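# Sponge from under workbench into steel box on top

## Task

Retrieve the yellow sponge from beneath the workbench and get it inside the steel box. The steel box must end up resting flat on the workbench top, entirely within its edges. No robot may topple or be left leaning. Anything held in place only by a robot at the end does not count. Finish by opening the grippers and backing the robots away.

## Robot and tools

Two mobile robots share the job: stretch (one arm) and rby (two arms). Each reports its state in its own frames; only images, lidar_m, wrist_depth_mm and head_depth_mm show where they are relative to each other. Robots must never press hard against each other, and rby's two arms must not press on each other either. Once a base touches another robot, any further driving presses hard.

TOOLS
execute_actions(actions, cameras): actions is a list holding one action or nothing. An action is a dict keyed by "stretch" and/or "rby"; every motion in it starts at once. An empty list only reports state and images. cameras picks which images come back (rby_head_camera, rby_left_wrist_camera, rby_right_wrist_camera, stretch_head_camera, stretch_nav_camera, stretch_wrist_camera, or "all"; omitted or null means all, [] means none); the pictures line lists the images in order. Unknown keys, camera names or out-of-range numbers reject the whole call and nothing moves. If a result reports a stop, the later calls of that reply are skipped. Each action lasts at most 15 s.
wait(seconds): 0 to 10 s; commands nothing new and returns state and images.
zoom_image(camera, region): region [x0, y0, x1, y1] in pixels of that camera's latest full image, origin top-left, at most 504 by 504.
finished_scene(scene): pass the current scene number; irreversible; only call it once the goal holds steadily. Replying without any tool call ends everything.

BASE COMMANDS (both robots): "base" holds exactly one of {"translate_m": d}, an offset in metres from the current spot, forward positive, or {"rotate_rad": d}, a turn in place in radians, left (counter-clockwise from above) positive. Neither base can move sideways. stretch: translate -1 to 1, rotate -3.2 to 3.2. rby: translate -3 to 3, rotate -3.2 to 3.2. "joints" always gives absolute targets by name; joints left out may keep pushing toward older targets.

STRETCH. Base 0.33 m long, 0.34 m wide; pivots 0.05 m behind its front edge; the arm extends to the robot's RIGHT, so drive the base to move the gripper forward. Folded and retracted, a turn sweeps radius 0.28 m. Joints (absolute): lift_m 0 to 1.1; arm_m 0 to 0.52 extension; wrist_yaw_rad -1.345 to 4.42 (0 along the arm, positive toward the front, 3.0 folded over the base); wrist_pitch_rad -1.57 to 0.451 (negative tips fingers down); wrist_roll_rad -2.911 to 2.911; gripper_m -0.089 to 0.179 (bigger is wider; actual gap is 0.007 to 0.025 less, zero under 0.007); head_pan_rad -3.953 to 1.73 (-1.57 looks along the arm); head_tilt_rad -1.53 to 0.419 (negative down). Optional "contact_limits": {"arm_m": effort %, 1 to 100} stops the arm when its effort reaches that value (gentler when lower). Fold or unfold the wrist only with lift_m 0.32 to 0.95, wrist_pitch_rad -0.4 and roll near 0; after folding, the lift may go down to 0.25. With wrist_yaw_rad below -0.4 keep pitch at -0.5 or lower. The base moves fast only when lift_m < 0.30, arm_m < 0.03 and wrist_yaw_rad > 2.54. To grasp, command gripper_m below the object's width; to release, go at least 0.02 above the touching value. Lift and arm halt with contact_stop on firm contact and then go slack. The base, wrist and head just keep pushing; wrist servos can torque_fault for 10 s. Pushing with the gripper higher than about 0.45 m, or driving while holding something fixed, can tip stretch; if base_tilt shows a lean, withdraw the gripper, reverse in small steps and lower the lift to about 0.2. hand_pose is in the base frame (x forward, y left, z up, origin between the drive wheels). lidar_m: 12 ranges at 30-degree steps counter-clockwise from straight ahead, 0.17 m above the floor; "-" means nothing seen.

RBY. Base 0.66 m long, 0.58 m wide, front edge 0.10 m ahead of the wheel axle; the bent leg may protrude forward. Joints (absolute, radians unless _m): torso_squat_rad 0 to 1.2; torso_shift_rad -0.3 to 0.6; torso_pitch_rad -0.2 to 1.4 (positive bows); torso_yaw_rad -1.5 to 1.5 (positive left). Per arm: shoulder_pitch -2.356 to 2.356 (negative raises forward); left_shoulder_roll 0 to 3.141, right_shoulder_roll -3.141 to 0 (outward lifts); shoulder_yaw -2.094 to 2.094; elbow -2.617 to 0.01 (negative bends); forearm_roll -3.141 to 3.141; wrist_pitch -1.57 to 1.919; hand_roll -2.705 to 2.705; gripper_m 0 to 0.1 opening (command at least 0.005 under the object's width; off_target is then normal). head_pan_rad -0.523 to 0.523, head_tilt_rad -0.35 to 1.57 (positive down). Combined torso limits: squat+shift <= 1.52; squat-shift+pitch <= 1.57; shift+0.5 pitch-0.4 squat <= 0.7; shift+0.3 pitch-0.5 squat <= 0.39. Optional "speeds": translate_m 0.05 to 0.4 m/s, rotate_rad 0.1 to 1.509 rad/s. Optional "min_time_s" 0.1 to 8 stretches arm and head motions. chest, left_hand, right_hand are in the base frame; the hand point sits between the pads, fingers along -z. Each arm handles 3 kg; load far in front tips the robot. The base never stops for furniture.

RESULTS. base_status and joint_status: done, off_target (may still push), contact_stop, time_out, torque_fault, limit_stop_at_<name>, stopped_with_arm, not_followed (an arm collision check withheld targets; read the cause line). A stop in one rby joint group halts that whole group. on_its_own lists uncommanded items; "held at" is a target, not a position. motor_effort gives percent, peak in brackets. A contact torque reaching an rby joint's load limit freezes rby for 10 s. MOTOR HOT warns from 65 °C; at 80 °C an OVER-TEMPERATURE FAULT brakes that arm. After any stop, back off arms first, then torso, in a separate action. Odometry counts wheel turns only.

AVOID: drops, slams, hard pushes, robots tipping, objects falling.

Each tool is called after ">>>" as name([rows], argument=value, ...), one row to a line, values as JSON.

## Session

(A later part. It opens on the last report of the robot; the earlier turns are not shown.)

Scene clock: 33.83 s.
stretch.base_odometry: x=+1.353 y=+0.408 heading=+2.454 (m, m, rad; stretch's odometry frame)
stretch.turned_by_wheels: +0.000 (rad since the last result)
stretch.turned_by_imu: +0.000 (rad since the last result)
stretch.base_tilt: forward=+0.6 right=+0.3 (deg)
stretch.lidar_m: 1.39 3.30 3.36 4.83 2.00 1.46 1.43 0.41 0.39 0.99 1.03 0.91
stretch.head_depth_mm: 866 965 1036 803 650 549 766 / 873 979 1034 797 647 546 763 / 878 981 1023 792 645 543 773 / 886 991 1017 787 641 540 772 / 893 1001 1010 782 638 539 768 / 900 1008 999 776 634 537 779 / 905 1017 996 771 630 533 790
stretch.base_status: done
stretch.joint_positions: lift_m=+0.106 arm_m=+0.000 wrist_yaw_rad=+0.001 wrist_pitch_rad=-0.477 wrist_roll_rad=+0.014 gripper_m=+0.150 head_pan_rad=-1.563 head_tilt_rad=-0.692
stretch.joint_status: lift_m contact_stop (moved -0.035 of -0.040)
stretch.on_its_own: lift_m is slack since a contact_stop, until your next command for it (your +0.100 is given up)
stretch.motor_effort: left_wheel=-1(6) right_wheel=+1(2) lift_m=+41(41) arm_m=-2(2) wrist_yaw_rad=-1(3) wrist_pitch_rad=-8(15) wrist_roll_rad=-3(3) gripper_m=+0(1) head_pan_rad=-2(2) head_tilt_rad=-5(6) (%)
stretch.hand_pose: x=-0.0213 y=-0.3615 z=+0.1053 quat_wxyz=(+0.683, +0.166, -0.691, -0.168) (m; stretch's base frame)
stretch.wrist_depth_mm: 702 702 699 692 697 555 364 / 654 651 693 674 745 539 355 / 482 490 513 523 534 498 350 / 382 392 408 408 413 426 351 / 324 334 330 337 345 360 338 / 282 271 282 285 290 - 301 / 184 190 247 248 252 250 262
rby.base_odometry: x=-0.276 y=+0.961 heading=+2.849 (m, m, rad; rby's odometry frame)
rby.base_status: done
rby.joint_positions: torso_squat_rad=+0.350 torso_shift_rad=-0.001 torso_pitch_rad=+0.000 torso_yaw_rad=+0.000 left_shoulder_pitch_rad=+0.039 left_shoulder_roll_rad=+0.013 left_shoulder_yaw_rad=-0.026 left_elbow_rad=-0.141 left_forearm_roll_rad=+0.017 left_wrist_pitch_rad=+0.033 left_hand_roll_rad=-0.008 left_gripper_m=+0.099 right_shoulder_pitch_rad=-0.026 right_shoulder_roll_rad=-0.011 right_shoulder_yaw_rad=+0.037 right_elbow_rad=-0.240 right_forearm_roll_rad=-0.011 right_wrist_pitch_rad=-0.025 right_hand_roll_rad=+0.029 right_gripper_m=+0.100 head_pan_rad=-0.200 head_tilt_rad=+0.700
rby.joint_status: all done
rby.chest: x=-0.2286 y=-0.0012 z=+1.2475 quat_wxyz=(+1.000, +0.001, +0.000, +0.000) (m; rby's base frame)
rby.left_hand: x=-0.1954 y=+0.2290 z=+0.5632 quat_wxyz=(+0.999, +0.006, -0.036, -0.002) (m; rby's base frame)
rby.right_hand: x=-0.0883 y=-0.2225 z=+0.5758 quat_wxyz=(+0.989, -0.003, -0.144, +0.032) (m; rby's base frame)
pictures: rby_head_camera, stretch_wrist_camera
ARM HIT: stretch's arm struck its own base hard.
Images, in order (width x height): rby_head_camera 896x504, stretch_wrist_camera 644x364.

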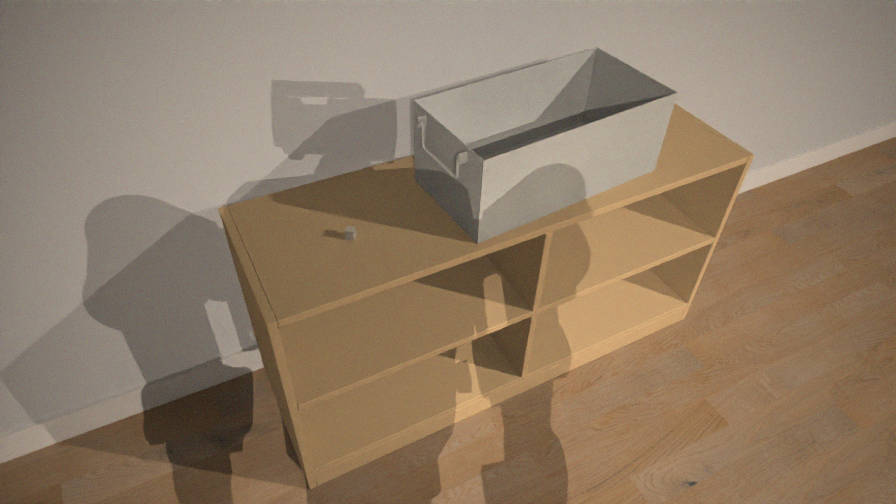

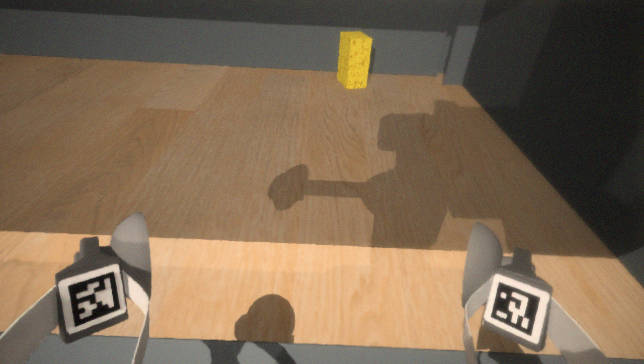

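>>> execute_actions([
  {"stretch":{"base":{"translate_m":-0.08},"joints":{"lift_m":0.15,"wrist_pitch_rad":-0.5}},"rby":{"base":{"rotate_rad":-1.28},"joints":{"head_pan_rad":0}}},
], cameras=[])

>>> execute_actions([
  {"stretch":{"joints":{"arm_m":0.25}},"rby":{"base":{"translate_m":0.81},"joints":{"left_shoulder_pitch_rad":-0.725,"left_shoulder_roll_rad":1.2,"left_shoulder_yaw_rad":0.55,"left_elbow_rad":-1.095,"left_forearm_roll_rad":2.15,"left_wrist_pitch_rad":1.9,"left_hand_roll_rad":1.57,"left_gripper_m":0,"right_shoulder_pitch_rad":-0.725,"right_shoulder_roll_rad":-1.2,"right_shoulder_yaw_rad":-0.55,"right_elbow_rad":-1.095,"right_forearm_roll_rad":-2.15,"right_wrist_pitch_rad":1.9,"right_hand_roll_rad":1.57,"right_gripper_m":0}}},
], cameras=["stretch_wrist_camera"])

>>> execute_actions([
  {"stretch":{"joints":{"lift_m":0.09}},"rby":{"base":{"rotate_rad":1.57},"joints":{"torso_squat_rad":0.1,"torso_shift_rad":0.15,"torso_pitch_rad":0.75,"head_tilt_rad":0.1}}},
], cameras=["stretch_wrist_camera","rby_head_camera"])

Scene clock: 40.17 s.
stretch.base_odometry: x=+1.415 y=+0.357 heading=+2.454 (m, m, rad; stretch's odometry frame)
stretch.turned_by_wheels: +0.000 (rad since the last result)
stretch.turned_by_imu: +0.001 (rad since the last result)
stretch.base_tilt: forward=+0.7 right=+0.3 (deg)
stretch.lidar_m: 1.38 3.37 3.48 4.83 1.89 1.38 1.35 1.41 0.35 0.96 1.03 0.98
stretch.head_depth_mm: 867 967 1073 828 652 548 570 / 872 973 1037 796 648 546 762 / 880 981 1027 791 645 544 762 / 885 987 1015 786 640 541 770 / 893 996 1011 782 638 539 768 / 898 1005 1001 776 634 536 780 / 904 1014 993 772 632 534 778
stretch.base_status: done
stretch.joint_positions: lift_m=+0.150 arm_m=+0.000 wrist_yaw_rad=+0.001 wrist_pitch_rad=-0.512 wrist_roll_rad=+0.012 gripper_m=+0.150 head_pan_rad=-1.563 head_tilt_rad=-0.692
stretch.joint_status: all done
stretch.motor_effort: left_wheel=-1(5) right_wheel=+1(2) lift_m=+51(53) arm_m=-1(1) wrist_yaw_rad=-1(1) wrist_pitch_rad=+5(8) wrist_roll_rad=-2(2) gripper_m=+0(0) head_pan_rad=-3(3) head_tilt_rad=-5(5) (%)
stretch.hand_pose: x=-0.0213 y=-0.3565 z=+0.1419 quat_wxyz=(+0.680, +0.178, -0.688, -0.180) (m; stretch's base frame)
stretch.wrist_depth_mm: 714 717 714 681 687 391 257 / 695 711 742 700 698 385 254 / 521 537 546 564 580 381 255 / 435 433 452 454 458 376 251 / 363 373 373 378 386 345 249 / 319 311 325 328 332 - 240 / 269 279 283 283 292 284 215
rby.base_odometry: x=-0.275 y=+0.960 heading=+1.570 (m, m, rad; rby's odometry frame)
rby.base_status: done
rby.joint_positions: torso_squat_rad=+0.350 torso_shift_rad=-0.001 torso_pitch_rad=+0.000 torso_yaw_rad=+0.000 left_shoulder_pitch_rad=+0.039 left_shoulder_roll_rad=+0.013 left_shoulder_yaw_rad=-0.026 left_elbow_rad=-0.141 left_forearm_roll_rad=+0.017 left_wrist_pitch_rad=+0.033 left_hand_roll_rad=-0.008 left_gripper_m=+0.099 right_shoulder_pitch_rad=-0.026 right_shoulder_roll_rad=-0.011 right_shoulder_yaw_rad=+0.037 right_elbow_rad=-0.240 right_forearm_roll_rad=-0.011 right_wrist_pitch_rad=-0.025 right_hand_roll_rad=+0.029 right_gripper_m=+0.100 head_pan_rad=+0.000 head_tilt_rad=+0.700
rby.joint_status: all done
rby.chest: x=-0.2286 y=-0.0012 z=+1.2475 quat_wxyz=(+1.000, +0.001, +0.000, +0.000) (m; rby's base frame)
rby.left_hand: x=-0.1954 y=+0.2290 z=+0.5632 quat_wxyz=(+0.999, +0.006, -0.036, -0.002) (m; rby's base frame)
rby.right_hand: x=-0.0883 y=-0.2225 z=+0.5758 quat_wxyz=(+0.989, -0.003, -0.144, +0.032) (m; rby's base frame)
pictures: none
No camera images: the call's "cameras" was empty. Leave "cameras" out to get every camera's image.

Scene clock: 43.53 s.
stretch.base_odometry: x=+1.415 y=+0.357 heading=+2.454 (m, m, rad; stretch's odometry frame)
stretch.turned_by_wheels: +0.000 (rad since the last result)
stretch.turned_by_imu: +0.000 (rad since the last result)
stretch.base_tilt: forward=+0.6 right=+0.4 (deg)
stretch.lidar_m: 1.38 2.89 2.84 4.85 1.89 1.38 1.35 1.42 0.35 0.91 1.03 0.98
stretch.head_depth_mm: 868 967 1072 827 651 548 571 / 872 976 1034 797 647 546 762 / 882 978 1022 791 644 542 760 / 886 988 1015 787 642 540 770 / 892 996 1010 782 636 539 770 / 898 1006 1002 778 634 535 780 / 903 1014 992 773 631 534 778
stretch.base_status: not commanded
stretch.joint_positions: lift_m=+0.150 arm_m=+0.250 wrist_yaw_rad=+0.001 wrist_pitch_rad=-0.512 wrist_roll_rad=+0.011 gripper_m=+0.150 head_pan_rad=-1.563 head_tilt_rad=-0.692
stretch.joint_status: all done
stretch.motor_effort: left_wheel=-1(1) right_wheel=+0(1) lift_m=+51(50) arm_m=+3(4) wrist_yaw_rad=-1(2) wrist_pitch_rad=+4(4) wrist_roll_rad=-1(1) gripper_m=+0(0) head_pan_rad=-2(3) head_tilt_rad=-5(6) (%)
stretch.hand_pose: x=-0.0213 y=-0.6062 z=+0.1418 quat_wxyz=(+0.680, +0.179, -0.687, -0.180) (m; stretch's base frame)
stretch.wrist_depth_mm: 467 467 466 455 457 400 264 / 518 515 520 496 506 393 263 / 523 539 535 521 536 394 261 / 435 438 439 458 470 380 256 / 355 374 374 380 392 353 251 / 319 309 319 326 330 - 253 / 268 279 281 282 286 283 238
rby.base_odometry: x=-0.274 y=+1.770 heading=+1.569 (m, m, rad; rby's odometry frame)
rby.base_status: done
rby.joint_positions: torso_squat_rad=+0.350 torso_shift_rad=-0.001 torso_pitch_rad=+0.000 torso_yaw_rad=+0.000 left_shoulder_pitch_rad=-0.725 left_shoulder_roll_rad=+1.200 left_shoulder_yaw_rad=+0.550 left_elbow_rad=-1.095 left_forearm_roll_rad=+2.150 left_wrist_pitch_rad=+1.900 left_hand_roll_rad=+1.570 left_gripper_m=+0.000 right_shoulder_pitch_rad=-0.725 right_shoulder_roll_rad=-1.200 right_shoulder_yaw_rad=-0.550 right_elbow_rad=-1.095 right_forearm_roll_rad=-2.150 right_wrist_pitch_rad=+1.900 right_hand_roll_rad=+1.570 right_gripper_m=+0.000 head_pan_rad=+0.000 head_tilt_rad=+0.700
rby.joint_status: all done
rby.chest: x=-0.2286 y=-0.0012 z=+1.2475 quat_wxyz=(+1.000, +0.001, +0.000, +0.000) (m; rby's base frame)
rby.left_hand: x=+0.1309 y=+0.3829 z=+1.4279 quat_wxyz=(+0.645, -0.631, +0.124, +0.413) (m; rby's base frame)
rby.right_hand: x=+0.1312 y=-0.3856 z=+1.4264 quat_wxyz=(+0.413, +0.125, -0.632, +0.644) (m; rby's base frame)
pictures: stretch_wrist_camera
Images, in order (width x height): stretch_wrist_camera 644x364.

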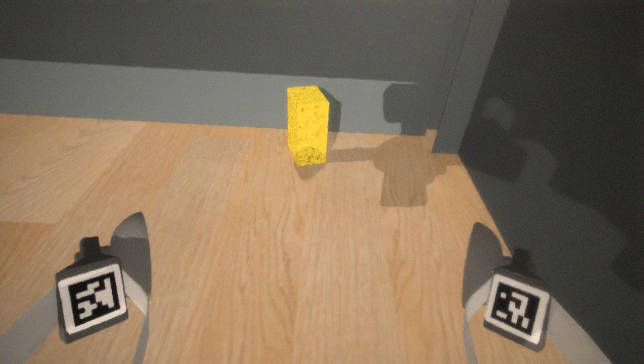

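Scene clock: 47.40 s.
stretch.base_odometry: x=+1.415 y=+0.357 heading=+2.454 (m, m, rad; stretch's odometry frame)
stretch.turned_by_wheels: +0.000 (rad since the last result)
stretch.turned_by_imu: +0.001 (rad since the last result)
stretch.base_tilt: forward=+0.7 right=+0.2 (deg)
stretch.lidar_m: 1.38 2.68 2.61 4.82 1.89 1.38 1.35 1.42 0.35 0.91 1.03 0.98
stretch.head_depth_mm: 865 965 1067 830 650 549 570 / 872 976 1034 797 649 545 761 / 877 984 1028 791 645 543 762 / 884 990 1017 788 642 541 772 / 893 998 1007 784 639 539 765 / 896 1007 1000 775 635 536 779 / 904 1011 992 770 631 533 777
stretch.base_status: not commanded
stretch.joint_positions: lift_m=+0.090 arm_m=+0.250 wrist_yaw_rad=+0.001 wrist_pitch_rad=-0.512 wrist_roll_rad=+0.011 gripper_m=+0.150 head_pan_rad=-1.563 head_tilt_rad=-0.692
stretch.joint_status: all done
stretch.motor_effort: left_wheel=-1(0) right_wheel=+1(1) lift_m=+32(43) arm_m=+4(3) wrist_yaw_rad=-1(1) wrist_pitch_rad=+5(4) wrist_roll_rad=-1(1) gripper_m=+0(0) head_pan_rad=-2(3) head_tilt_rad=-5(5) (%)
stretch.hand_pose: x=-0.0213 y=-0.6062 z=+0.0824 quat_wxyz=(+0.680, +0.179, -0.687, -0.180) (m; stretch's base frame)
stretch.wrist_depth_mm: 470 463 463 461 458 402 265 / 500 508 504 494 503 398 263 / 409 422 426 436 459 391 258 / 333 337 346 352 366 355 255 / 282 293 288 296 301 308 254 / - 242 249 252 259 - 253 / 209 217 221 222 224 223 230
rby.base_odometry: x=-0.274 y=+1.770 heading=+3.138 (m, m, rad; rby's odometry frame)
rby.base_status: done
rby.joint_positions: torso_squat_rad=+0.100 torso_shift_rad=+0.150 torso_pitch_rad=+0.750 torso_yaw_rad=+0.000 left_shoulder_pitch_rad=-0.725 left_shoulder_roll_rad=+1.200 left_shoulder_yaw_rad=+0.550 left_elbow_rad=-1.095 left_forearm_roll_rad=+2.150 left_wrist_pitch_rad=+1.900 left_hand_roll_rad=+1.570 left_gripper_m=+0.000 right_shoulder_pitch_rad=-0.725 right_shoulder_roll_rad=-1.200 right_shoulder_yaw_rad=-0.550 right_elbow_rad=-1.095 right_forearm_roll_rad=-2.150 right_wrist_pitch_rad=+1.900 right_hand_roll_rad=+1.570 right_gripper_m=+0.000 head_pan_rad=+0.000 head_tilt_rad=+0.100
rby.joint_status: all done
rby.chest: x=+0.0871 y=-0.0012 z=+1.1955 quat_wxyz=(+0.930, +0.001, +0.366, +0.000) (m; rby's base frame)
rby.left_hand: x=+0.4728 y=+0.3833 z=+1.0826 quat_wxyz=(+0.555, -0.436, +0.351, +0.616) (m; rby's base frame)
rby.right_hand: x=+0.4726 y=-0.3853 z=+1.0810 quat_wxyz=(+0.616, +0.353, -0.436, +0.553) (m; rby's base frame)
pictures: rby_head_camera, stretch_wrist_camera
Images, in order (width x height): rby_head_camera 896x504, stretch_wrist_camera 644x364.

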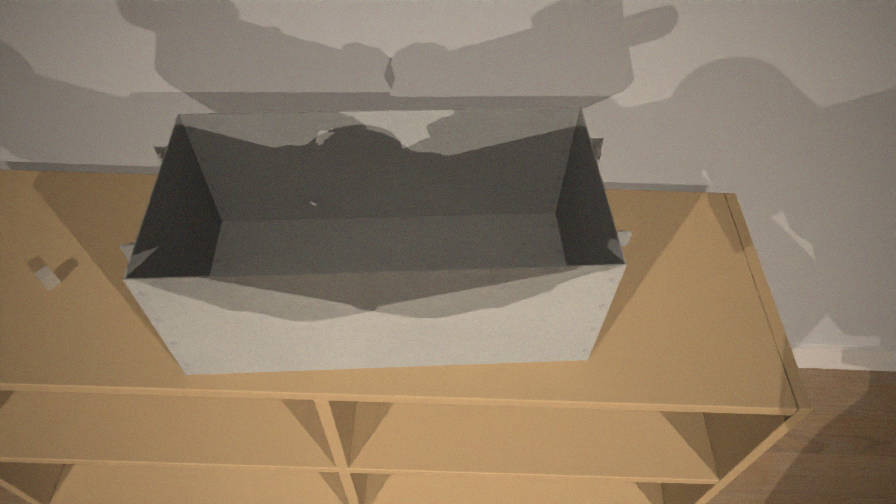

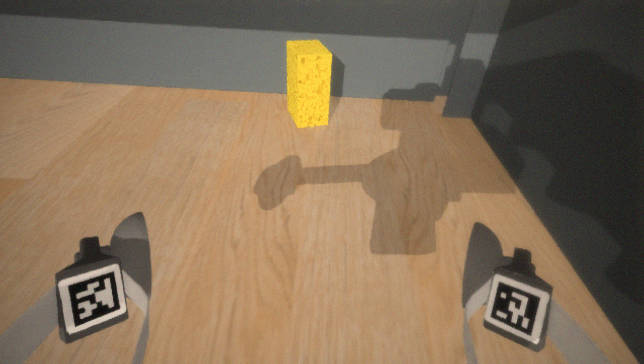

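>>> execute_actions([
  {"stretch":{"joints":{"arm_m":0.42,"lift_m":0.07}},"rby":{"base":{"rotate_rad":0.1},"joints":{"torso_squat_rad":0.4,"torso_pitch_rad":1.05,"head_tilt_rad":-0.2,"left_shoulder_roll_rad":1.08,"left_shoulder_yaw_rad":0.42,"right_shoulder_roll_rad":-1.08,"right_shoulder_yaw_rad":-0.42}}},
], cameras=["stretch_wrist_camera","rby_head_camera","rby_left_wrist_camera"])

Scene clock: 51.43 s.
stretch.base_odometry: x=+1.415 y=+0.357 heading=+2.454 (m, m, rad; stretch's odometry frame)
stretch.turned_by_wheels: +0.000 (rad since the last result)
stretch.turned_by_imu: +0.001 (rad since the last result)
stretch.base_tilt: forward=+0.6 right=+0.3 (deg)
stretch.lidar_m: 1.39 2.65 2.58 4.84 1.89 1.39 1.35 1.42 0.35 0.91 1.03 0.98
stretch.head_depth_mm: 864 966 1072 828 650 548 571 / 871 972 1033 798 648 545 761 / 877 979 1023 791 645 543 761 / 886 989 1014 787 640 541 772 / 891 996 1009 780 638 537 768 / 897 1007 1001 774 636 536 779 / 904 1013 990 771 631 534 778
stretch.base_status: not commanded
stretch.joint_positions: lift_m=+0.070 arm_m=+0.420 wrist_yaw_rad=+0.001 wrist_pitch_rad=-0.512 wrist_roll_rad=+0.011 gripper_m=+0.150 head_pan_rad=-1.563 head_tilt_rad=-0.692
stretch.joint_status: all done
stretch.motor_effort: left_wheel=-1(1) right_wheel=+1(1) lift_m=+32(33) arm_m=+3(4) wrist_yaw_rad=-2(1) wrist_pitch_rad=+4(4) wrist_roll_rad=-1(2) gripper_m=+0(0) head_pan_rad=-2(3) head_tilt_rad=-5(6) (%)
stretch.hand_pose: x=-0.0213 y=-0.7762 z=+0.0624 quat_wxyz=(+0.680, +0.179, -0.687, -0.180) (m; stretch's base frame)
stretch.wrist_depth_mm: 308 308 302 302 294 304 249 / 332 332 328 315 324 326 265 / 358 363 359 258 358 351 263 / 301 307 313 294 327 321 261 / 253 261 263 266 270 278 257 / - 218 226 230 232 - 238 / 189 195 197 201 203 201 212
rby.base_odometry: x=-0.274 y=+1.770 heading=-3.045 (m, m, rad; rby's odometry frame)
rby.base_status: done
rby.joint_positions: torso_squat_rad=+0.400 torso_shift_rad=+0.150 torso_pitch_rad=+1.050 torso_yaw_rad=+0.000 left_shoulder_pitch_rad=-0.725 left_shoulder_roll_rad=+1.080 left_shoulder_yaw_rad=+0.420 left_elbow_rad=-1.095 left_forearm_roll_rad=+2.150 left_wrist_pitch_rad=+1.900 left_hand_roll_rad=+1.570 left_gripper_m=+0.000 right_shoulder_pitch_rad=-0.725 right_shoulder_roll_rad=-1.080 right_shoulder_yaw_rad=-0.420 right_elbow_rad=-1.095 right_forearm_roll_rad=-2.150 right_wrist_pitch_rad=+1.900 right_hand_roll_rad=+1.570 right_gripper_m=+0.000 head_pan_rad=+0.000 head_tilt_rad=-0.200
rby.joint_status: all done
rby.chest: x=+0.1368 y=-0.0010 z=+1.0719 quat_wxyz=(+0.865, +0.001, +0.501, +0.000) (m; rby's base frame)
rby.left_hand: x=+0.4362 y=+0.3458 z=+0.8002 quat_wxyz=(+0.456, -0.312, +0.503, +0.665) (m; rby's base frame)
rby.right_hand: x=+0.4359 y=-0.3469 z=+0.7989 quat_wxyz=(+0.664, +0.505, -0.312, +0.454) (m; rby's base frame)
pictures: rby_head_camera, rby_left_wrist_camera, stretch_wrist_camera
Images, in order (width x height): rby_head_camera 896x504, rby_left_wrist_camera 644x364, stretch_wrist_camera 644x364.

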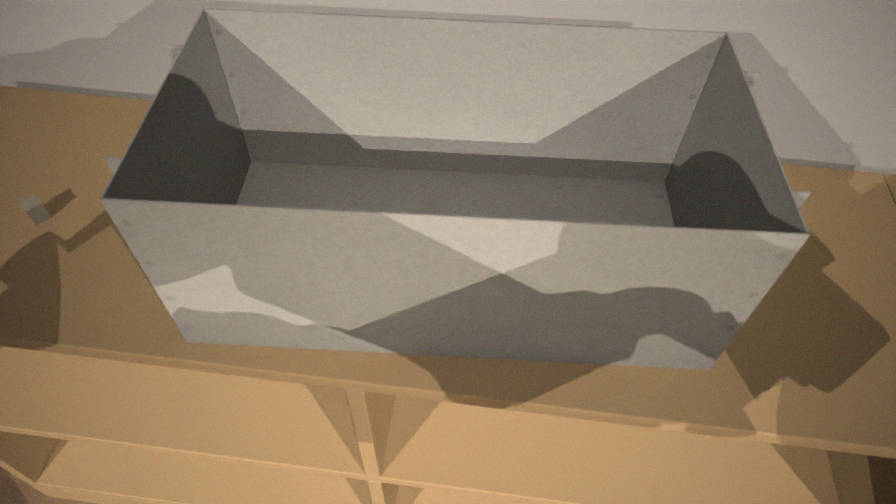

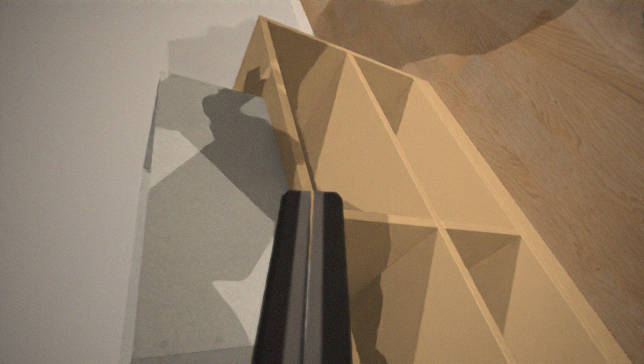

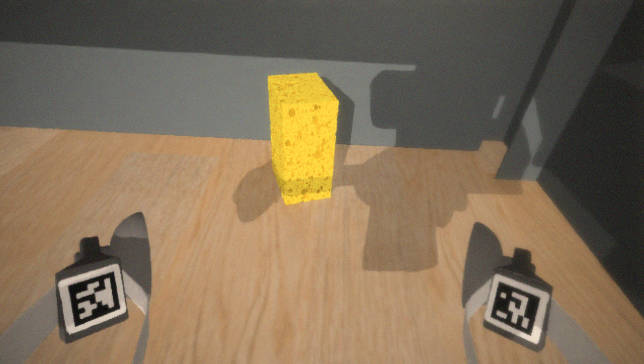

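>>> execute_actions([
  {"stretch":{"joints":{"arm_m":0.51}},"rby":{"base":{"translate_m":0.25},"speeds":{"translate_m":0.12},"joints":{"left_shoulder_roll_rad":1.14,"left_shoulder_yaw_rad":0.48,"right_shoulder_roll_rad":-1.14,"right_shoulder_yaw_rad":-0.48}}},
], cameras=["stretch_wrist_camera","rby_right_wrist_camera","rby_left_wrist_camera"])

>>> execute_actions([
  {"stretch":{"joints":{"gripper_m":0.03}}},
], cameras=["stretch_wrist_camera"])

Scene clock: 55.43 s.
stretch.base_odometry: x=+1.415 y=+0.357 heading=+2.454 (m, m, rad; stretch's odometry frame)
stretch.turned_by_wheels: +0.000 (rad since the last result)
stretch.turned_by_imu: +0.001 (rad since the last result)
stretch.base_tilt: forward=+0.7 right=+0.4 (deg)
stretch.lidar_m: 1.38 2.77 2.79 4.83 1.90 1.38 1.35 1.41 0.35 0.91 1.03 0.98
stretch.head_depth_mm: 864 966 1070 828 651 548 569 / 871 974 1033 798 647 546 761 / 877 983 1024 791 643 543 762 / 884 988 1017 787 641 541 771 / 891 997 1009 781 637 538 768 / 896 1005 1002 777 633 536 779 / 905 1013 990 771 631 533 776
stretch.base_status: not commanded
stretch.joint_positions: lift_m=+0.070 arm_m=+0.510 wrist_yaw_rad=+0.001 wrist_pitch_rad=-0.512 wrist_roll_rad=+0.011 gripper_m=+0.150 head_pan_rad=-1.563 head_tilt_rad=-0.692
stretch.joint_status: all done
stretch.motor_effort: left_wheel=-1(1) right_wheel=+1(1) lift_m=+32(32) arm_m=+4(4) wrist_yaw_rad=-1(1) wrist_pitch_rad=+4(4) wrist_roll_rad=-2(1) gripper_m=+0(1) head_pan_rad=-3(3) head_tilt_rad=-5(5) (%)
stretch.hand_pose: x=-0.0213 y=-0.8661 z=+0.0624 quat_wxyz=(+0.680, +0.179, -0.687, -0.180) (m; stretch's base frame)
stretch.wrist_depth_mm: 217 216 214 214 212 211 215 / 239 238 235 235 232 229 238 / 266 261 256 249 258 255 260 / 287 287 281 177 287 290 231 / 255 261 254 198 269 281 247 / - 217 224 218 232 - 236 / 188 195 197 201 203 202 211
rby.base_odometry: x=-0.523 y=+1.746 heading=-3.045 (m, m, rad; rby's odometry frame)
rby.base_status: done
rby.joint_positions: torso_squat_rad=+0.400 torso_shift_rad=+0.150 torso_pitch_rad=+1.050 torso_yaw_rad=+0.000 left_shoulder_pitch_rad=-0.725 left_shoulder_roll_rad=+1.140 left_shoulder_yaw_rad=+0.480 left_elbow_rad=-1.095 left_forearm_roll_rad=+2.150 left_wrist_pitch_rad=+1.900 left_hand_roll_rad=+1.570 left_gripper_m=+0.000 right_shoulder_pitch_rad=-0.725 right_shoulder_roll_rad=-1.140 right_shoulder_yaw_rad=-0.480 right_elbow_rad=-1.095 right_forearm_roll_rad=-2.150 right_wrist_pitch_rad=+1.900 right_hand_roll_rad=+1.570 right_gripper_m=+0.000 head_pan_rad=+0.000 head_tilt_rad=-0.200
rby.joint_status: all done
rby.chest: x=+0.1368 y=-0.0010 z=+1.0719 quat_wxyz=(+0.865, +0.001, +0.501, +0.000) (m; rby's base frame)
rby.left_hand: x=+0.4535 y=+0.3652 z=+0.8228 quat_wxyz=(+0.476, -0.323, +0.468, +0.671) (m; rby's base frame)
rby.right_hand: x=+0.4532 y=-0.3665 z=+0.8214 quat_wxyz=(+0.671, +0.470, -0.324, +0.474) (m; rby's base frame)
pictures: rby_left_wrist_camera, rby_right_wrist_camera, stretch_wrist_camera
Images, in order (width x height): rby_left_wrist_camera 644x364, rby_right_wrist_camera 644x364, stretch_wrist_camera 644x364.

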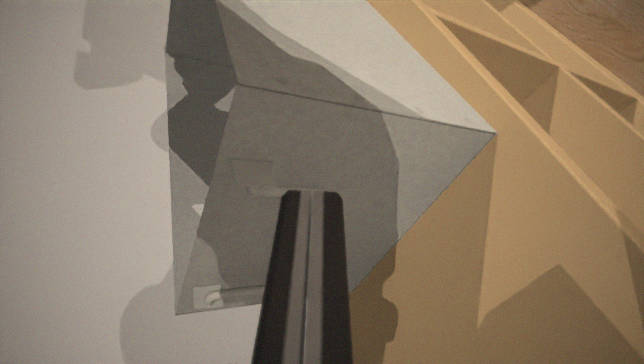

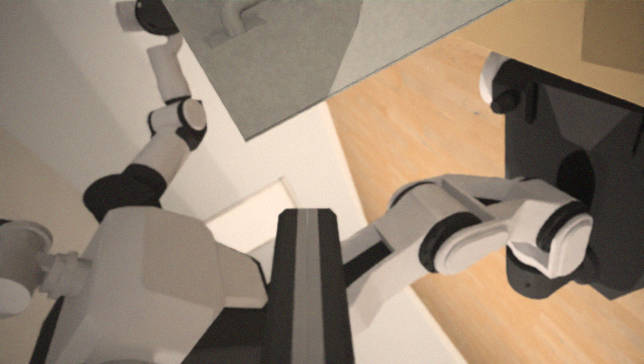

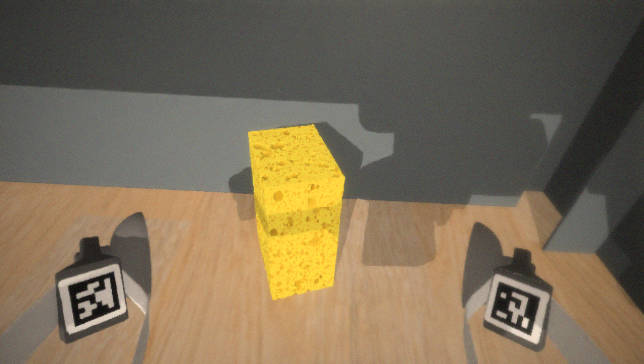

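Scene clock: 57.13 s.
stretch.base_odometry: x=+1.415 y=+0.357 heading=+2.454 (m, m, rad; stretch's odometry frame)
stretch.turned_by_wheels: +0.000 (rad since the last result)
stretch.turned_by_imu: +0.000 (rad since the last result)
stretch.base_tilt: forward=+0.8 right=+0.5 (deg)
stretch.lidar_m: 1.38 2.76 2.80 4.84 1.89 1.39 1.35 1.42 0.35 0.91 1.03 0.98
stretch.head_depth_mm: 867 964 1073 827 651 548 570 / 872 971 1030 795 648 546 760 / 877 981 1026 791 644 543 763 / 883 991 1013 785 641 542 769 / 892 997 1007 782 638 538 769 / 895 1004 1001 775 634 536 780 / 901 1016 991 772 630 534 778
stretch.base_status: not commanded
stretch.joint_positions: lift_m=+0.070 arm_m=+0.510 wrist_yaw_rad=+0.001 wrist_pitch_rad=-0.512 wrist_roll_rad=+0.011 gripper_m=+0.030 head_pan_rad=-1.563 head_tilt_rad=-0.692
stretch.joint_status: all done
stretch.motor_effort: left_wheel=-1(1) right_wheel=+1(1) lift_m=+32(32) arm_m=+4(4) wrist_yaw_rad=-2(2) wrist_pitch_rad=+4(4) wrist_roll_rad=-1(1) gripper_m=+0(98) head_pan_rad=-2(2) head_tilt_rad=-6(5) (%)
stretch.hand_pose: x=-0.0213 y=-0.8661 z=+0.0624 quat_wxyz=(+0.680, +0.179, -0.687, -0.180) (m; stretch's base frame)
stretch.wrist_depth_mm: 218 217 216 214 211 213 214 / 237 236 234 235 232 232 241 / 262 263 254 247 256 255 261 / 287 284 284 178 287 292 233 / 253 258 264 192 274 276 243 / 221 222 - 216 237 234 238 / 194 196 198 200 200 207 210
rby.base_odometry: x=-0.523 y=+1.746 heading=-3.045 (m, m, rad; rby's odometry frame)
rby.base_status: not commanded
rby.joint_positions: torso_squat_rad=+0.400 torso_shift_rad=+0.150 torso_pitch_rad=+1.050 torso_yaw_rad=+0.000 left_shoulder_pitch_rad=-0.725 left_shoulder_roll_rad=+1.140 left_shoulder_yaw_rad=+0.480 left_elbow_rad=-1.095 left_forearm_roll_rad=+2.150 left_wrist_pitch_rad=+1.900 left_hand_roll_rad=+1.570 left_gripper_m=+0.000 right_shoulder_pitch_rad=-0.725 right_shoulder_roll_rad=-1.140 right_shoulder_yaw_rad=-0.480 right_elbow_rad=-1.095 right_forearm_roll_rad=-2.150 right_wrist_pitch_rad=+1.900 right_hand_roll_rad=+1.570 right_gripper_m=+0.000 head_pan_rad=+0.000 head_tilt_rad=-0.200
rby.joint_status: not commanded
rby.chest: x=+0.1368 y=-0.0010 z=+1.0719 quat_wxyz=(+0.865, +0.001, +0.501, +0.000) (m; rby's base frame)
rby.left_hand: x=+0.4535 y=+0.3652 z=+0.8228 quat_wxyz=(+0.476, -0.323, +0.468, +0.671) (m; rby's base frame)
rby.right_hand: x=+0.4532 y=-0.3665 z=+0.8214 quat_wxyz=(+0.671, +0.470, -0.324, +0.474) (m; rby's base frame)
pictures: stretch_wrist_camera
Images, in order (width x height): stretch_wrist_camera 644x364.

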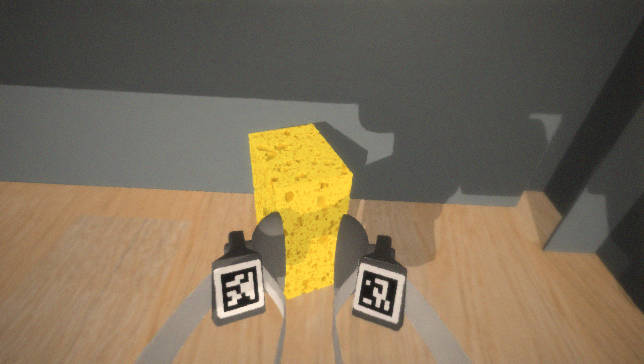

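>>> execute_actions([
  {"stretch":{"joints":{"gripper_m":0.15}},"rby":{"joints":{"head_tilt_rad":0.0}}},
], cameras=["rby_head_camera"])

>>> execute_actions([
  {"stretch":{"joints":{"wrist_pitch_rad":-0.25,"lift_m":0.03,"arm_m":0.52}}},
], cameras=["stretch_wrist_camera"])

Scene clock: 59.63 s.
stretch.base_odometry: x=+1.415 y=+0.357 heading=+2.454 (m, m, rad; stretch's odometry frame)
stretch.turned_by_wheels: +0.000 (rad since the last result)
stretch.turned_by_imu: +0.000 (rad since the last result)
stretch.base_tilt: forward=+0.6 right=+0.3 (deg)
stretch.lidar_m: 1.39 2.77 2.79 4.81 1.89 1.38 1.35 1.42 0.34 0.91 1.03 0.98
stretch.head_depth_mm: 866 968 1071 828 651 549 571 / 871 972 1033 797 647 546 761 / 878 982 1025 791 645 542 760 / 885 989 1014 787 640 541 771 / 889 998 1008 782 637 538 769 / 896 1005 1001 777 634 536 780 / 902 1015 992 769 631 533 778
stretch.base_status: not commanded
stretch.joint_positions: lift_m=+0.070 arm_m=+0.510 wrist_yaw_rad=+0.001 wrist_pitch_rad=-0.512 wrist_roll_rad=+0.011 gripper_m=+0.150 head_pan_rad=-1.563 head_tilt_rad=-0.692
stretch.joint_status: all done
stretch.motor_effort: left_wheel=-1(1) right_wheel=+1(1) lift_m=+31(32) arm_m=+4(4) wrist_yaw_rad=-1(1) wrist_pitch_rad=+5(4) wrist_roll_rad=-1(1) gripper_m=+0(99) head_pan_rad=-3(2) head_tilt_rad=-6(6) (%)
stretch.hand_pose: x=-0.0213 y=-0.8661 z=+0.0624 quat_wxyz=(+0.680, +0.179, -0.687, -0.180) (m; stretch's base frame)
stretch.wrist_depth_mm: 218 215 217 214 211 213 213 / 239 237 236 234 234 231 240 / 265 260 256 249 258 256 263 / 288 287 284 178 287 291 232 / 256 262 253 195 271 280 248 / - 218 225 217 232 - 238 / 189 194 198 199 203 200 213
rby.base_odometry: x=-0.523 y=+1.746 heading=-3.045 (m, m, rad; rby's odometry frame)
rby.base_status: not commanded
rby.joint_positions: torso_squat_rad=+0.400 torso_shift_rad=+0.150 torso_pitch_rad=+1.050 torso_yaw_rad=+0.000 left_shoulder_pitch_rad=-0.725 left_shoulder_roll_rad=+1.140 left_shoulder_yaw_rad=+0.480 left_elbow_rad=-1.095 left_forearm_roll_rad=+2.150 left_wrist_pitch_rad=+1.900 left_hand_roll_rad=+1.570 left_gripper_m=+0.000 right_shoulder_pitch_rad=-0.725 right_shoulder_roll_rad=-1.140 right_shoulder_yaw_rad=-0.480 right_elbow_rad=-1.095 right_forearm_roll_rad=-2.150 right_wrist_pitch_rad=+1.900 right_hand_roll_rad=+1.570 right_gripper_m=+0.000 head_pan_rad=+0.000 head_tilt_rad=+0.000
rby.joint_status: all done
rby.chest: x=+0.1368 y=-0.0010 z=+1.0719 quat_wxyz=(+0.865, +0.001, +0.501, +0.000) (m; rby's base frame)
rby.left_hand: x=+0.4535 y=+0.3652 z=+0.8228 quat_wxyz=(+0.476, -0.323, +0.468, +0.671) (m; rby's base frame)
rby.right_hand: x=+0.4532 y=-0.3665 z=+0.8214 quat_wxyz=(+0.671, +0.470, -0.324, +0.474) (m; rby's base frame)
pictures: rby_head_camera
Images, in order (width x height): rby_head_camera 896x504.

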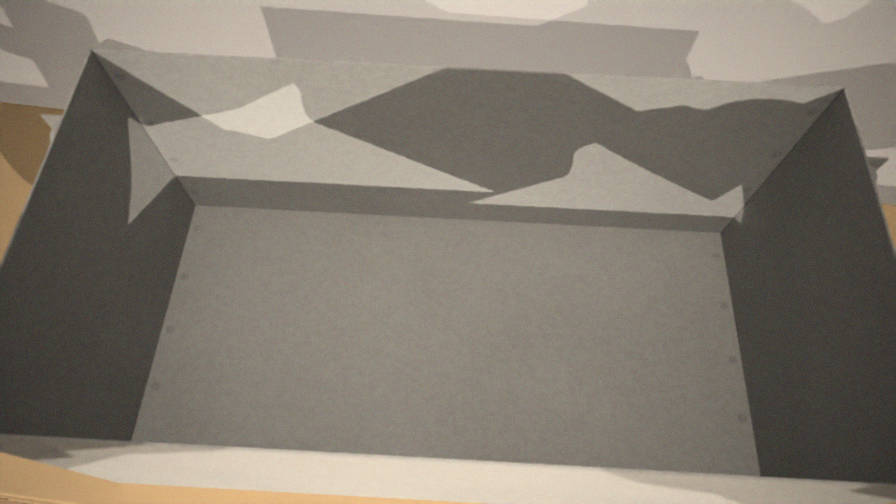

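Scene clock: 60.80 s.
stretch.base_odometry: x=+1.415 y=+0.357 heading=+2.454 (m, m, rad; stretch's odometry frame)
stretch.turned_by_wheels: +0.000 (rad since the last result)
stretch.turned_by_imu: +0.000 (rad since the last result)
stretch.base_tilt: forward=+0.5 right=+0.2 (deg)
stretch.lidar_m: 1.39 2.76 2.80 4.83 1.89 1.38 1.35 1.42 0.35 0.91 1.03 0.98
stretch.head_depth_mm: 866 966 1072 828 650 548 570 / 872 973 1031 796 647 545 763 / 879 983 1026 790 645 543 762 / 884 991 1013 788 641 541 771 / 891 997 1009 782 638 538 769 / 894 1005 998 776 634 536 778 / 902 1011 993 773 630 534 776
stretch.base_status: not commanded
stretch.joint_positions: lift_m=+0.030 arm_m=+0.519 wrist_yaw_rad=+0.001 wrist_pitch_rad=-0.272 wrist_roll_rad=+0.011 gripper_m=+0.150 head_pan_rad=-1.563 head_tilt_rad=-0.692
stretch.joint_status: all done
stretch.motor_effort: left_wheel=-1(1) right_wheel=+1(1) lift_m=+32(32) arm_m=+3(2) wrist_yaw_rad=-2(2) wrist_pitch_rad=+8(6) wrist_roll_rad=-1(2) gripper_m=+0(1) head_pan_rad=-3(2) head_tilt_rad=-5(5) (%)
stretch.hand_pose: x=-0.0212 y=-0.9047 z=+0.0769 quat_wxyz=(+0.697, +0.096, -0.704, -0.096) (m; stretch's base frame)
stretch.wrist_depth_mm: 200 199 197 198 197 197 194 / 212 211 212 209 208 208 211 / 227 224 223 222 221 219 229 / 240 239 239 238 236 235 242 / 258 254 252 169 255 249 258 / 259 248 250 158 266 - 217 / 204 211 209 170 223 217 224
rby.base_odometry: x=-0.523 y=+1.746 heading=-3.045 (m, m, rad; rby's odometry frame)
rby.base_status: not commanded
rby.joint_positions: torso_squat_rad=+0.400 torso_shift_rad=+0.150 torso_pitch_rad=+1.050 torso_yaw_rad=+0.000 left_shoulder_pitch_rad=-0.725 left_shoulder_roll_rad=+1.140 left_shoulder_yaw_rad=+0.480 left_elbow_rad=-1.095 left_forearm_roll_rad=+2.150 left_wrist_pitch_rad=+1.900 left_hand_roll_rad=+1.570 left_gripper_m=+0.000 right_shoulder_pitch_rad=-0.725 right_shoulder_roll_rad=-1.140 right_shoulder_yaw_rad=-0.480 right_elbow_rad=-1.095 right_forearm_roll_rad=-2.150 right_wrist_pitch_rad=+1.900 right_hand_roll_rad=+1.570 right_gripper_m=+0.000 head_pan_rad=+0.000 head_tilt_rad=+0.000
rby.joint_status: not commanded
rby.chest: x=+0.1368 y=-0.0010 z=+1.0719 quat_wxyz=(+0.865, +0.001, +0.501, +0.000) (m; rby's base frame)
rby.left_hand: x=+0.4535 y=+0.3652 z=+0.8228 quat_wxyz=(+0.476, -0.323, +0.468, +0.671) (m; rby's base frame)
rby.right_hand: x=+0.4532 y=-0.3665 z=+0.8214 quat_wxyz=(+0.671, +0.470, -0.324, +0.474) (m; rby's base frame)
pictures: stretch_wrist_camera
Images, in order (width x height): stretch_wrist_camera 644x364.

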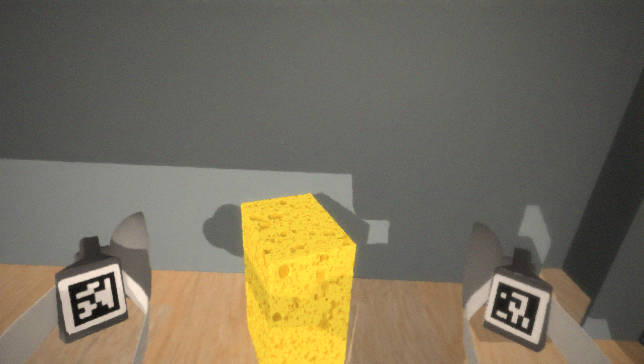

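>>> execute_actions([
  {"stretch":{"joints":{"gripper_m":0.03}},"rby":{"base":{"translate_m":0.13},"speeds":{"translate_m":0.08}}},
], cameras=["stretch_wrist_camera","rby_right_wrist_camera","rby_left_wrist_camera"])

Scene clock: 63.47 s.
stretch.base_odometry: x=+1.415 y=+0.357 heading=+2.454 (m, m, rad; stretch's odometry frame)
stretch.turned_by_wheels: +0.000 (rad since the last result)
stretch.turned_by_imu: +0.000 (rad since the last result)
stretch.base_tilt: forward=+0.5 right=+0.6 (deg)
stretch.lidar_m: 1.38 2.87 2.97 4.84 1.89 1.38 1.35 1.42 0.35 0.91 1.03 0.98
stretch.head_depth_mm: 867 967 1070 827 653 548 570 / 871 973 1038 797 649 546 760 / 878 981 1027 792 644 543 760 / 883 990 1016 787 640 541 770 / 890 998 1008 781 638 537 769 / 899 1007 1000 776 634 536 779 / 906 1016 992 773 630 532 776
stretch.base_status: not commanded
stretch.joint_positions: lift_m=+0.030 arm_m=+0.519 wrist_yaw_rad=+0.001 wrist_pitch_rad=-0.272 wrist_roll_rad=+0.011 gripper_m=+0.030 head_pan_rad=-1.563 head_tilt_rad=-0.692
stretch.joint_status: all done
stretch.motor_effort: left_wheel=-1(1) right_wheel=+1(1) lift_m=+31(32) arm_m=+3(3) wrist_yaw_rad=-2(2) wrist_pitch_rad=+8(8) wrist_roll_rad=-2(2) gripper_m=-5(92) head_pan_rad=-3(2) head_tilt_rad=-5(6) (%)
stretch.hand_pose: x=-0.0212 y=-0.9047 z=+0.0769 quat_wxyz=(+0.697, +0.096, -0.704, -0.096) (m; stretch's base frame)
stretch.wrist_depth_mm: 200 199 198 198 197 196 196 / 210 211 209 209 209 209 212 / 226 225 221 223 222 221 231 / 241 239 237 237 235 234 241 / 256 257 251 160 255 254 259 / 252 254 - 159 266 267 216 / 210 213 208 174 213 227 222
rby.base_odometry: x=-0.652 y=+1.734 heading=-3.045 (m, m, rad; rby's odometry frame)
rby.base_status: done
rby.joint_positions: torso_squat_rad=+0.400 torso_shift_rad=+0.150 torso_pitch_rad=+1.050 torso_yaw_rad=+0.000 left_shoulder_pitch_rad=-0.725 left_shoulder_roll_rad=+1.140 left_shoulder_yaw_rad=+0.480 left_elbow_rad=-1.095 left_forearm_roll_rad=+2.150 left_wrist_pitch_rad=+1.900 left_hand_roll_rad=+1.570 left_gripper_m=+0.000 right_shoulder_pitch_rad=-0.725 right_shoulder_roll_rad=-1.140 right_shoulder_yaw_rad=-0.480 right_elbow_rad=-1.095 right_forearm_roll_rad=-2.150 right_wrist_pitch_rad=+1.900 right_hand_roll_rad=+1.570 right_gripper_m=+0.000 head_pan_rad=+0.000 head_tilt_rad=+0.000
rby.joint_status: not commanded
rby.chest: x=+0.1368 y=-0.0010 z=+1.0719 quat_wxyz=(+0.865, +0.001, +0.501, +0.000) (m; rby's base frame)
rby.left_hand: x=+0.4536 y=+0.3652 z=+0.8228 quat_wxyz=(+0.476, -0.323, +0.468, +0.671) (m; rby's base frame)
rby.right_hand: x=+0.4533 y=-0.3664 z=+0.8214 quat_wxyz=(+0.671, +0.470, -0.324, +0.474) (m; rby's base frame)
pictures: rby_left_wrist_camera, rby_right_wrist_camera, stretch_wrist_camera
Images, in order (width x height): rby_left_wrist_camera 644x364, rby_right_wrist_camera 644x364, stretch_wrist_camera 644x364.

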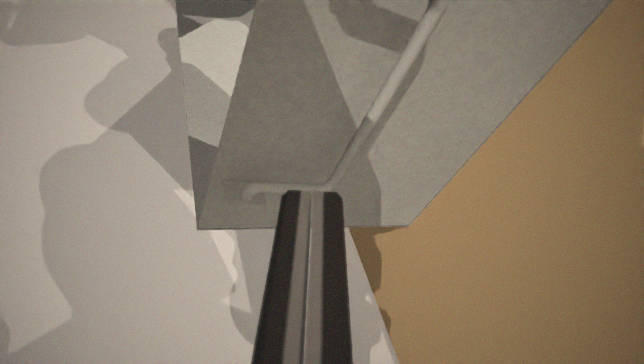

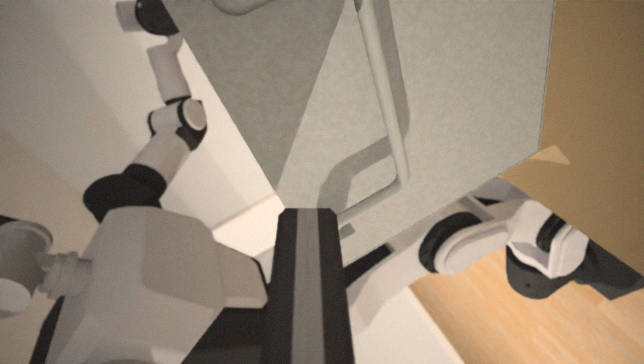

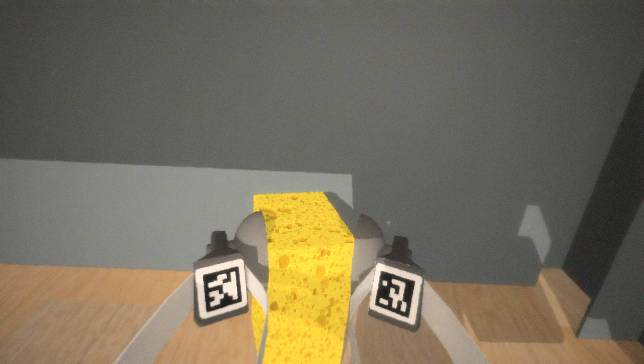

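>>> execute_actions([
  {"stretch":{"joints":{"gripper_m":0.015}},"rby":{"joints":{"left_shoulder_roll_rad":1.03,"left_shoulder_yaw_rad":0.33,"right_shoulder_roll_rad":-1.03,"right_shoulder_yaw_rad":-0.33},"min_time_s":2}},
], cameras=["rby_right_wrist_camera","rby_left_wrist_camera"])

>>> execute_actions([
  {"stretch":{"joints":{"lift_m":0.15}},"rby":{"joints":{"left_shoulder_roll_rad":0.965,"left_shoulder_yaw_rad":0.22,"right_shoulder_roll_rad":-0.965,"right_shoulder_yaw_rad":-0.22},"min_time_s":2}},
], cameras=["rby_right_wrist_camera","rby_left_wrist_camera","stretch_wrist_camera"])

Scene clock: 66.80 s.
stretch.base_odometry: x=+1.415 y=+0.357 heading=+2.454 (m, m, rad; stretch's odometry frame)
stretch.turned_by_wheels: +0.000 (rad since the last result)
stretch.turned_by_imu: +0.000 (rad since the last result)
stretch.base_tilt: forward=+0.6 right=+0.5 (deg)
stretch.lidar_m: 1.39 2.88 2.96 4.84 1.90 1.38 1.35 1.42 0.35 0.91 1.03 0.98
stretch.head_depth_mm: 867 966 1074 827 651 548 570 / 873 975 1033 796 647 546 761 / 877 980 1027 791 643 543 759 / 883 992 1015 787 639 541 770 / 893 1002 1007 780 637 538 767 / 897 1004 1000 775 635 537 780 / 903 1014 992 771 629 534 777
stretch.base_status: not commanded
stretch.joint_positions: lift_m=+0.030 arm_m=+0.519 wrist_yaw_rad=+0.001 wrist_pitch_rad=-0.272 wrist_roll_rad=+0.011 gripper_m=+0.016 head_pan_rad=-1.563 head_tilt_rad=-0.692
stretch.joint_status: all done
stretch.motor_effort: left_wheel=-1(1) right_wheel=+1(1) lift_m=+31(32) arm_m=+4(4) wrist_yaw_rad=-1(1) wrist_pitch_rad=+8(8) wrist_roll_rad=-1(1) gripper_m=-12(77) head_pan_rad=-3(2) head_tilt_rad=-6(6) (%)
stretch.hand_pose: x=-0.0212 y=-0.9047 z=+0.0769 quat_wxyz=(+0.697, +0.096, -0.704, -0.096) (m; stretch's base frame)
stretch.wrist_depth_mm: 199 199 199 196 196 196 198 / 211 211 210 209 208 207 210 / 224 225 224 223 222 220 230 / 240 240 240 237 237 236 241 / 257 258 250 159 255 253 257 / 253 255 - 159 265 265 218 / 212 212 210 173 215 226 224
rby.base_odometry: x=-0.652 y=+1.734 heading=-3.045 (m, m, rad; rby's odometry frame)
rby.base_status: not commanded
rby.joint_positions: torso_squat_rad=+0.400 torso_shift_rad=+0.150 torso_pitch_rad=+1.050 torso_yaw_rad=+0.000 left_shoulder_pitch_rad=-0.725 left_shoulder_roll_rad=+1.030 left_shoulder_yaw_rad=+0.330 left_elbow_rad=-1.095 left_forearm_roll_rad=+2.150 left_wrist_pitch_rad=+1.900 left_hand_roll_rad=+1.570 left_gripper_m=+0.000 right_shoulder_pitch_rad=-0.725 right_shoulder_roll_rad=-1.030 right_shoulder_yaw_rad=-0.330 right_elbow_rad=-1.095 right_forearm_roll_rad=-2.150 right_wrist_pitch_rad=+1.900 right_hand_roll_rad=+1.570 right_gripper_m=+0.000 head_pan_rad=+0.000 head_tilt_rad=+0.000
rby.joint_status: all done
rby.chest: x=+0.1368 y=-0.0010 z=+1.0719 quat_wxyz=(+0.865, +0.001, +0.501, +0.000) (m; rby's base frame)
rby.left_hand: x=+0.4133 y=+0.3225 z=+0.7765 quat_wxyz=(+0.439, -0.285, +0.543, +0.657) (m; rby's base frame)
rby.right_hand: x=+0.4130 y=-0.3236 z=+0.7753 quat_wxyz=(+0.656, +0.544, -0.286, +0.437) (m; rby's base frame)
pictures: rby_left_wrist_camera, rby_right_wrist_camera
Images, in order (width x height): rby_left_wrist_camera 644x364, rby_right_wrist_camera 644x364.

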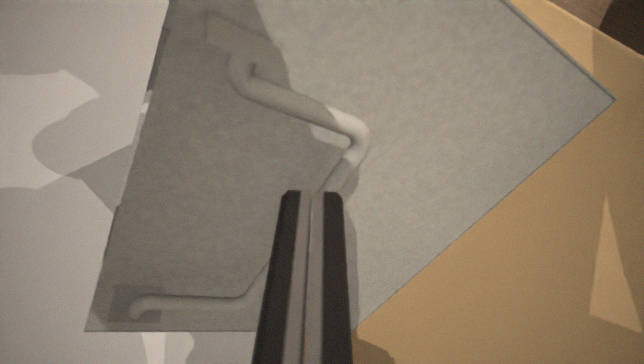

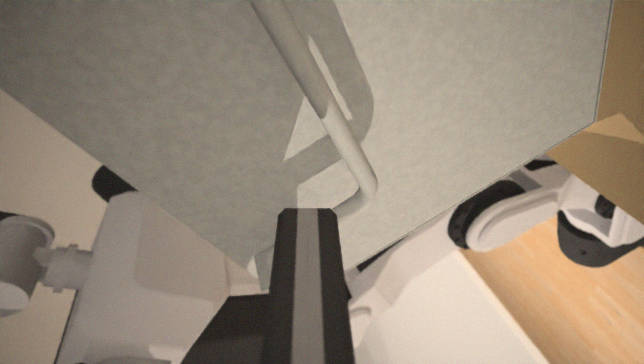

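Scene clock: 68.83 s.
stretch.base_odometry: x=+1.415 y=+0.357 heading=+2.454 (m, m, rad; stretch's odometry frame)
stretch.turned_by_wheels: +0.000 (rad since the last result)
stretch.turned_by_imu: +0.000 (rad since the last result)
stretch.base_tilt: forward=+0.5 right=+0.3 (deg)
stretch.lidar_m: 1.38 2.87 2.96 4.83 1.89 1.38 1.35 1.42 0.35 0.89 1.03 0.98
stretch.head_depth_mm: 868 968 1069 825 651 547 570 / 873 973 1035 796 647 546 763 / 878 983 1026 791 643 543 761 / 883 989 1014 786 640 541 770 / 890 999 1010 781 636 538 769 / 898 1004 1000 776 634 537 777 / 902 1012 994 772 631 533 777
stretch.base_status: not commanded
stretch.joint_positions: lift_m=+0.150 arm_m=+0.519 wrist_yaw_rad=+0.001 wrist_pitch_rad=-0.272 wrist_roll_rad=+0.011 gripper_m=+0.016 head_pan_rad=-1.563 head_tilt_rad=-0.692
stretch.joint_status: all done
stretch.motor_effort: left_wheel=-1(1) right_wheel=+0(1) lift_m=+50(53) arm_m=+3(4) wrist_yaw_rad=-1(2) wrist_pitch_rad=+8(8) wrist_roll_rad=-1(2) gripper_m=-12(12) head_pan_rad=-2(3) head_tilt_rad=-6(5) (%)
stretch.hand_pose: x=-0.0212 y=-0.9047 z=+0.1963 quat_wxyz=(+0.697, +0.096, -0.704, -0.096) (m; stretch's base frame)
stretch.wrist_depth_mm: 201 199 197 198 197 197 196 / 211 211 207 210 209 207 209 / 224 223 223 224 223 221 230 / 240 240 239 236 238 235 242 / 259 256 253 161 252 252 257 / 281 276 - 160 268 274 218 / 302 302 301 174 303 301 232
rby.base_odometry: x=-0.652 y=+1.734 heading=-3.045 (m, m, rad; rby's odometry frame)
rby.base_status: not commanded
rby.joint_positions: torso_squat_rad=+0.400 torso_shift_rad=+0.150 torso_pitch_rad=+1.050 torso_yaw_rad=+0.000 left_shoulder_pitch_rad=-0.724 left_shoulder_roll_rad=+0.992 left_shoulder_yaw_rad=+0.243 left_elbow_rad=-1.091 left_forearm_roll_rad=+2.151 left_wrist_pitch_rad=+1.901 left_hand_roll_rad=+1.570 left_gripper_m=+0.000 right_shoulder_pitch_rad=-0.723 right_shoulder_roll_rad=-0.991 right_shoulder_yaw_rad=-0.242 right_elbow_rad=-1.091 right_forearm_roll_rad=-2.150 right_wrist_pitch_rad=+1.901 right_hand_roll_rad=+1.570 right_gripper_m=+0.000 head_pan_rad=+0.000 head_tilt_rad=+0.000
rby.joint_status: left_shoulder_roll_rad contact_stop (moved -0.039 of -0.065); left_shoulder_yaw_rad contact_stop (moved -0.087 of -0.110); right_shoulder_roll_rad contact_stop (moved +0.039 of +0.065); right_shoulder_yaw_rad contact_stop (moved +0.088 of +0.110)
rby.on_its_own: left_shoulder_roll_rad is held at +0.991, not at your +0.965, since a contact_stop; left_shoulder_yaw_rad is held at +0.243, not at your +0.220, since a contact_stop; right_shoulder_roll_rad is held at -0.990, not at your -0.965, since a contact_stop; right_shoulder_yaw_rad is held at -0.242, not at your -0.220, since a contact_stop
rby.chest: x=+0.1367 y=-0.0010 z=+1.0720 quat_wxyz=(+0.865, +0.001, +0.501, +0.000) (m; rby's base frame)
rby.left_hand: x=+0.3900 y=+0.3020 z=+0.7574 quat_wxyz=(+0.423, -0.257, +0.578, +0.649) (m; rby's base frame)
rby.right_hand: x=+0.3892 y=-0.3028 z=+0.7560 quat_wxyz=(+0.648, +0.580, -0.256, +0.422) (m; rby's base frame)
pictures: rby_left_wrist_camera, rby_right_wrist_camera, stretch_wrist_camera
Images, in order (width x height): rby_left_wrist_camera 644x364, rby_right_wrist_camera 644x364, stretch_wrist_camera 644x364.

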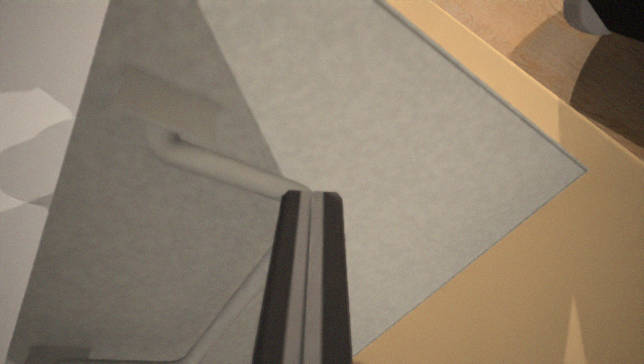

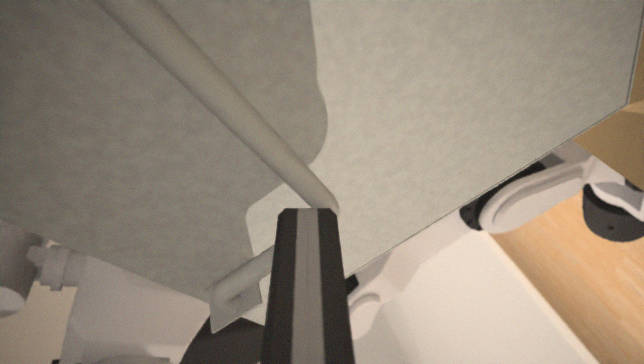

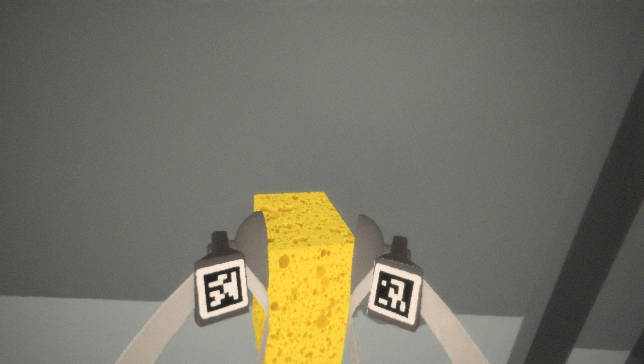

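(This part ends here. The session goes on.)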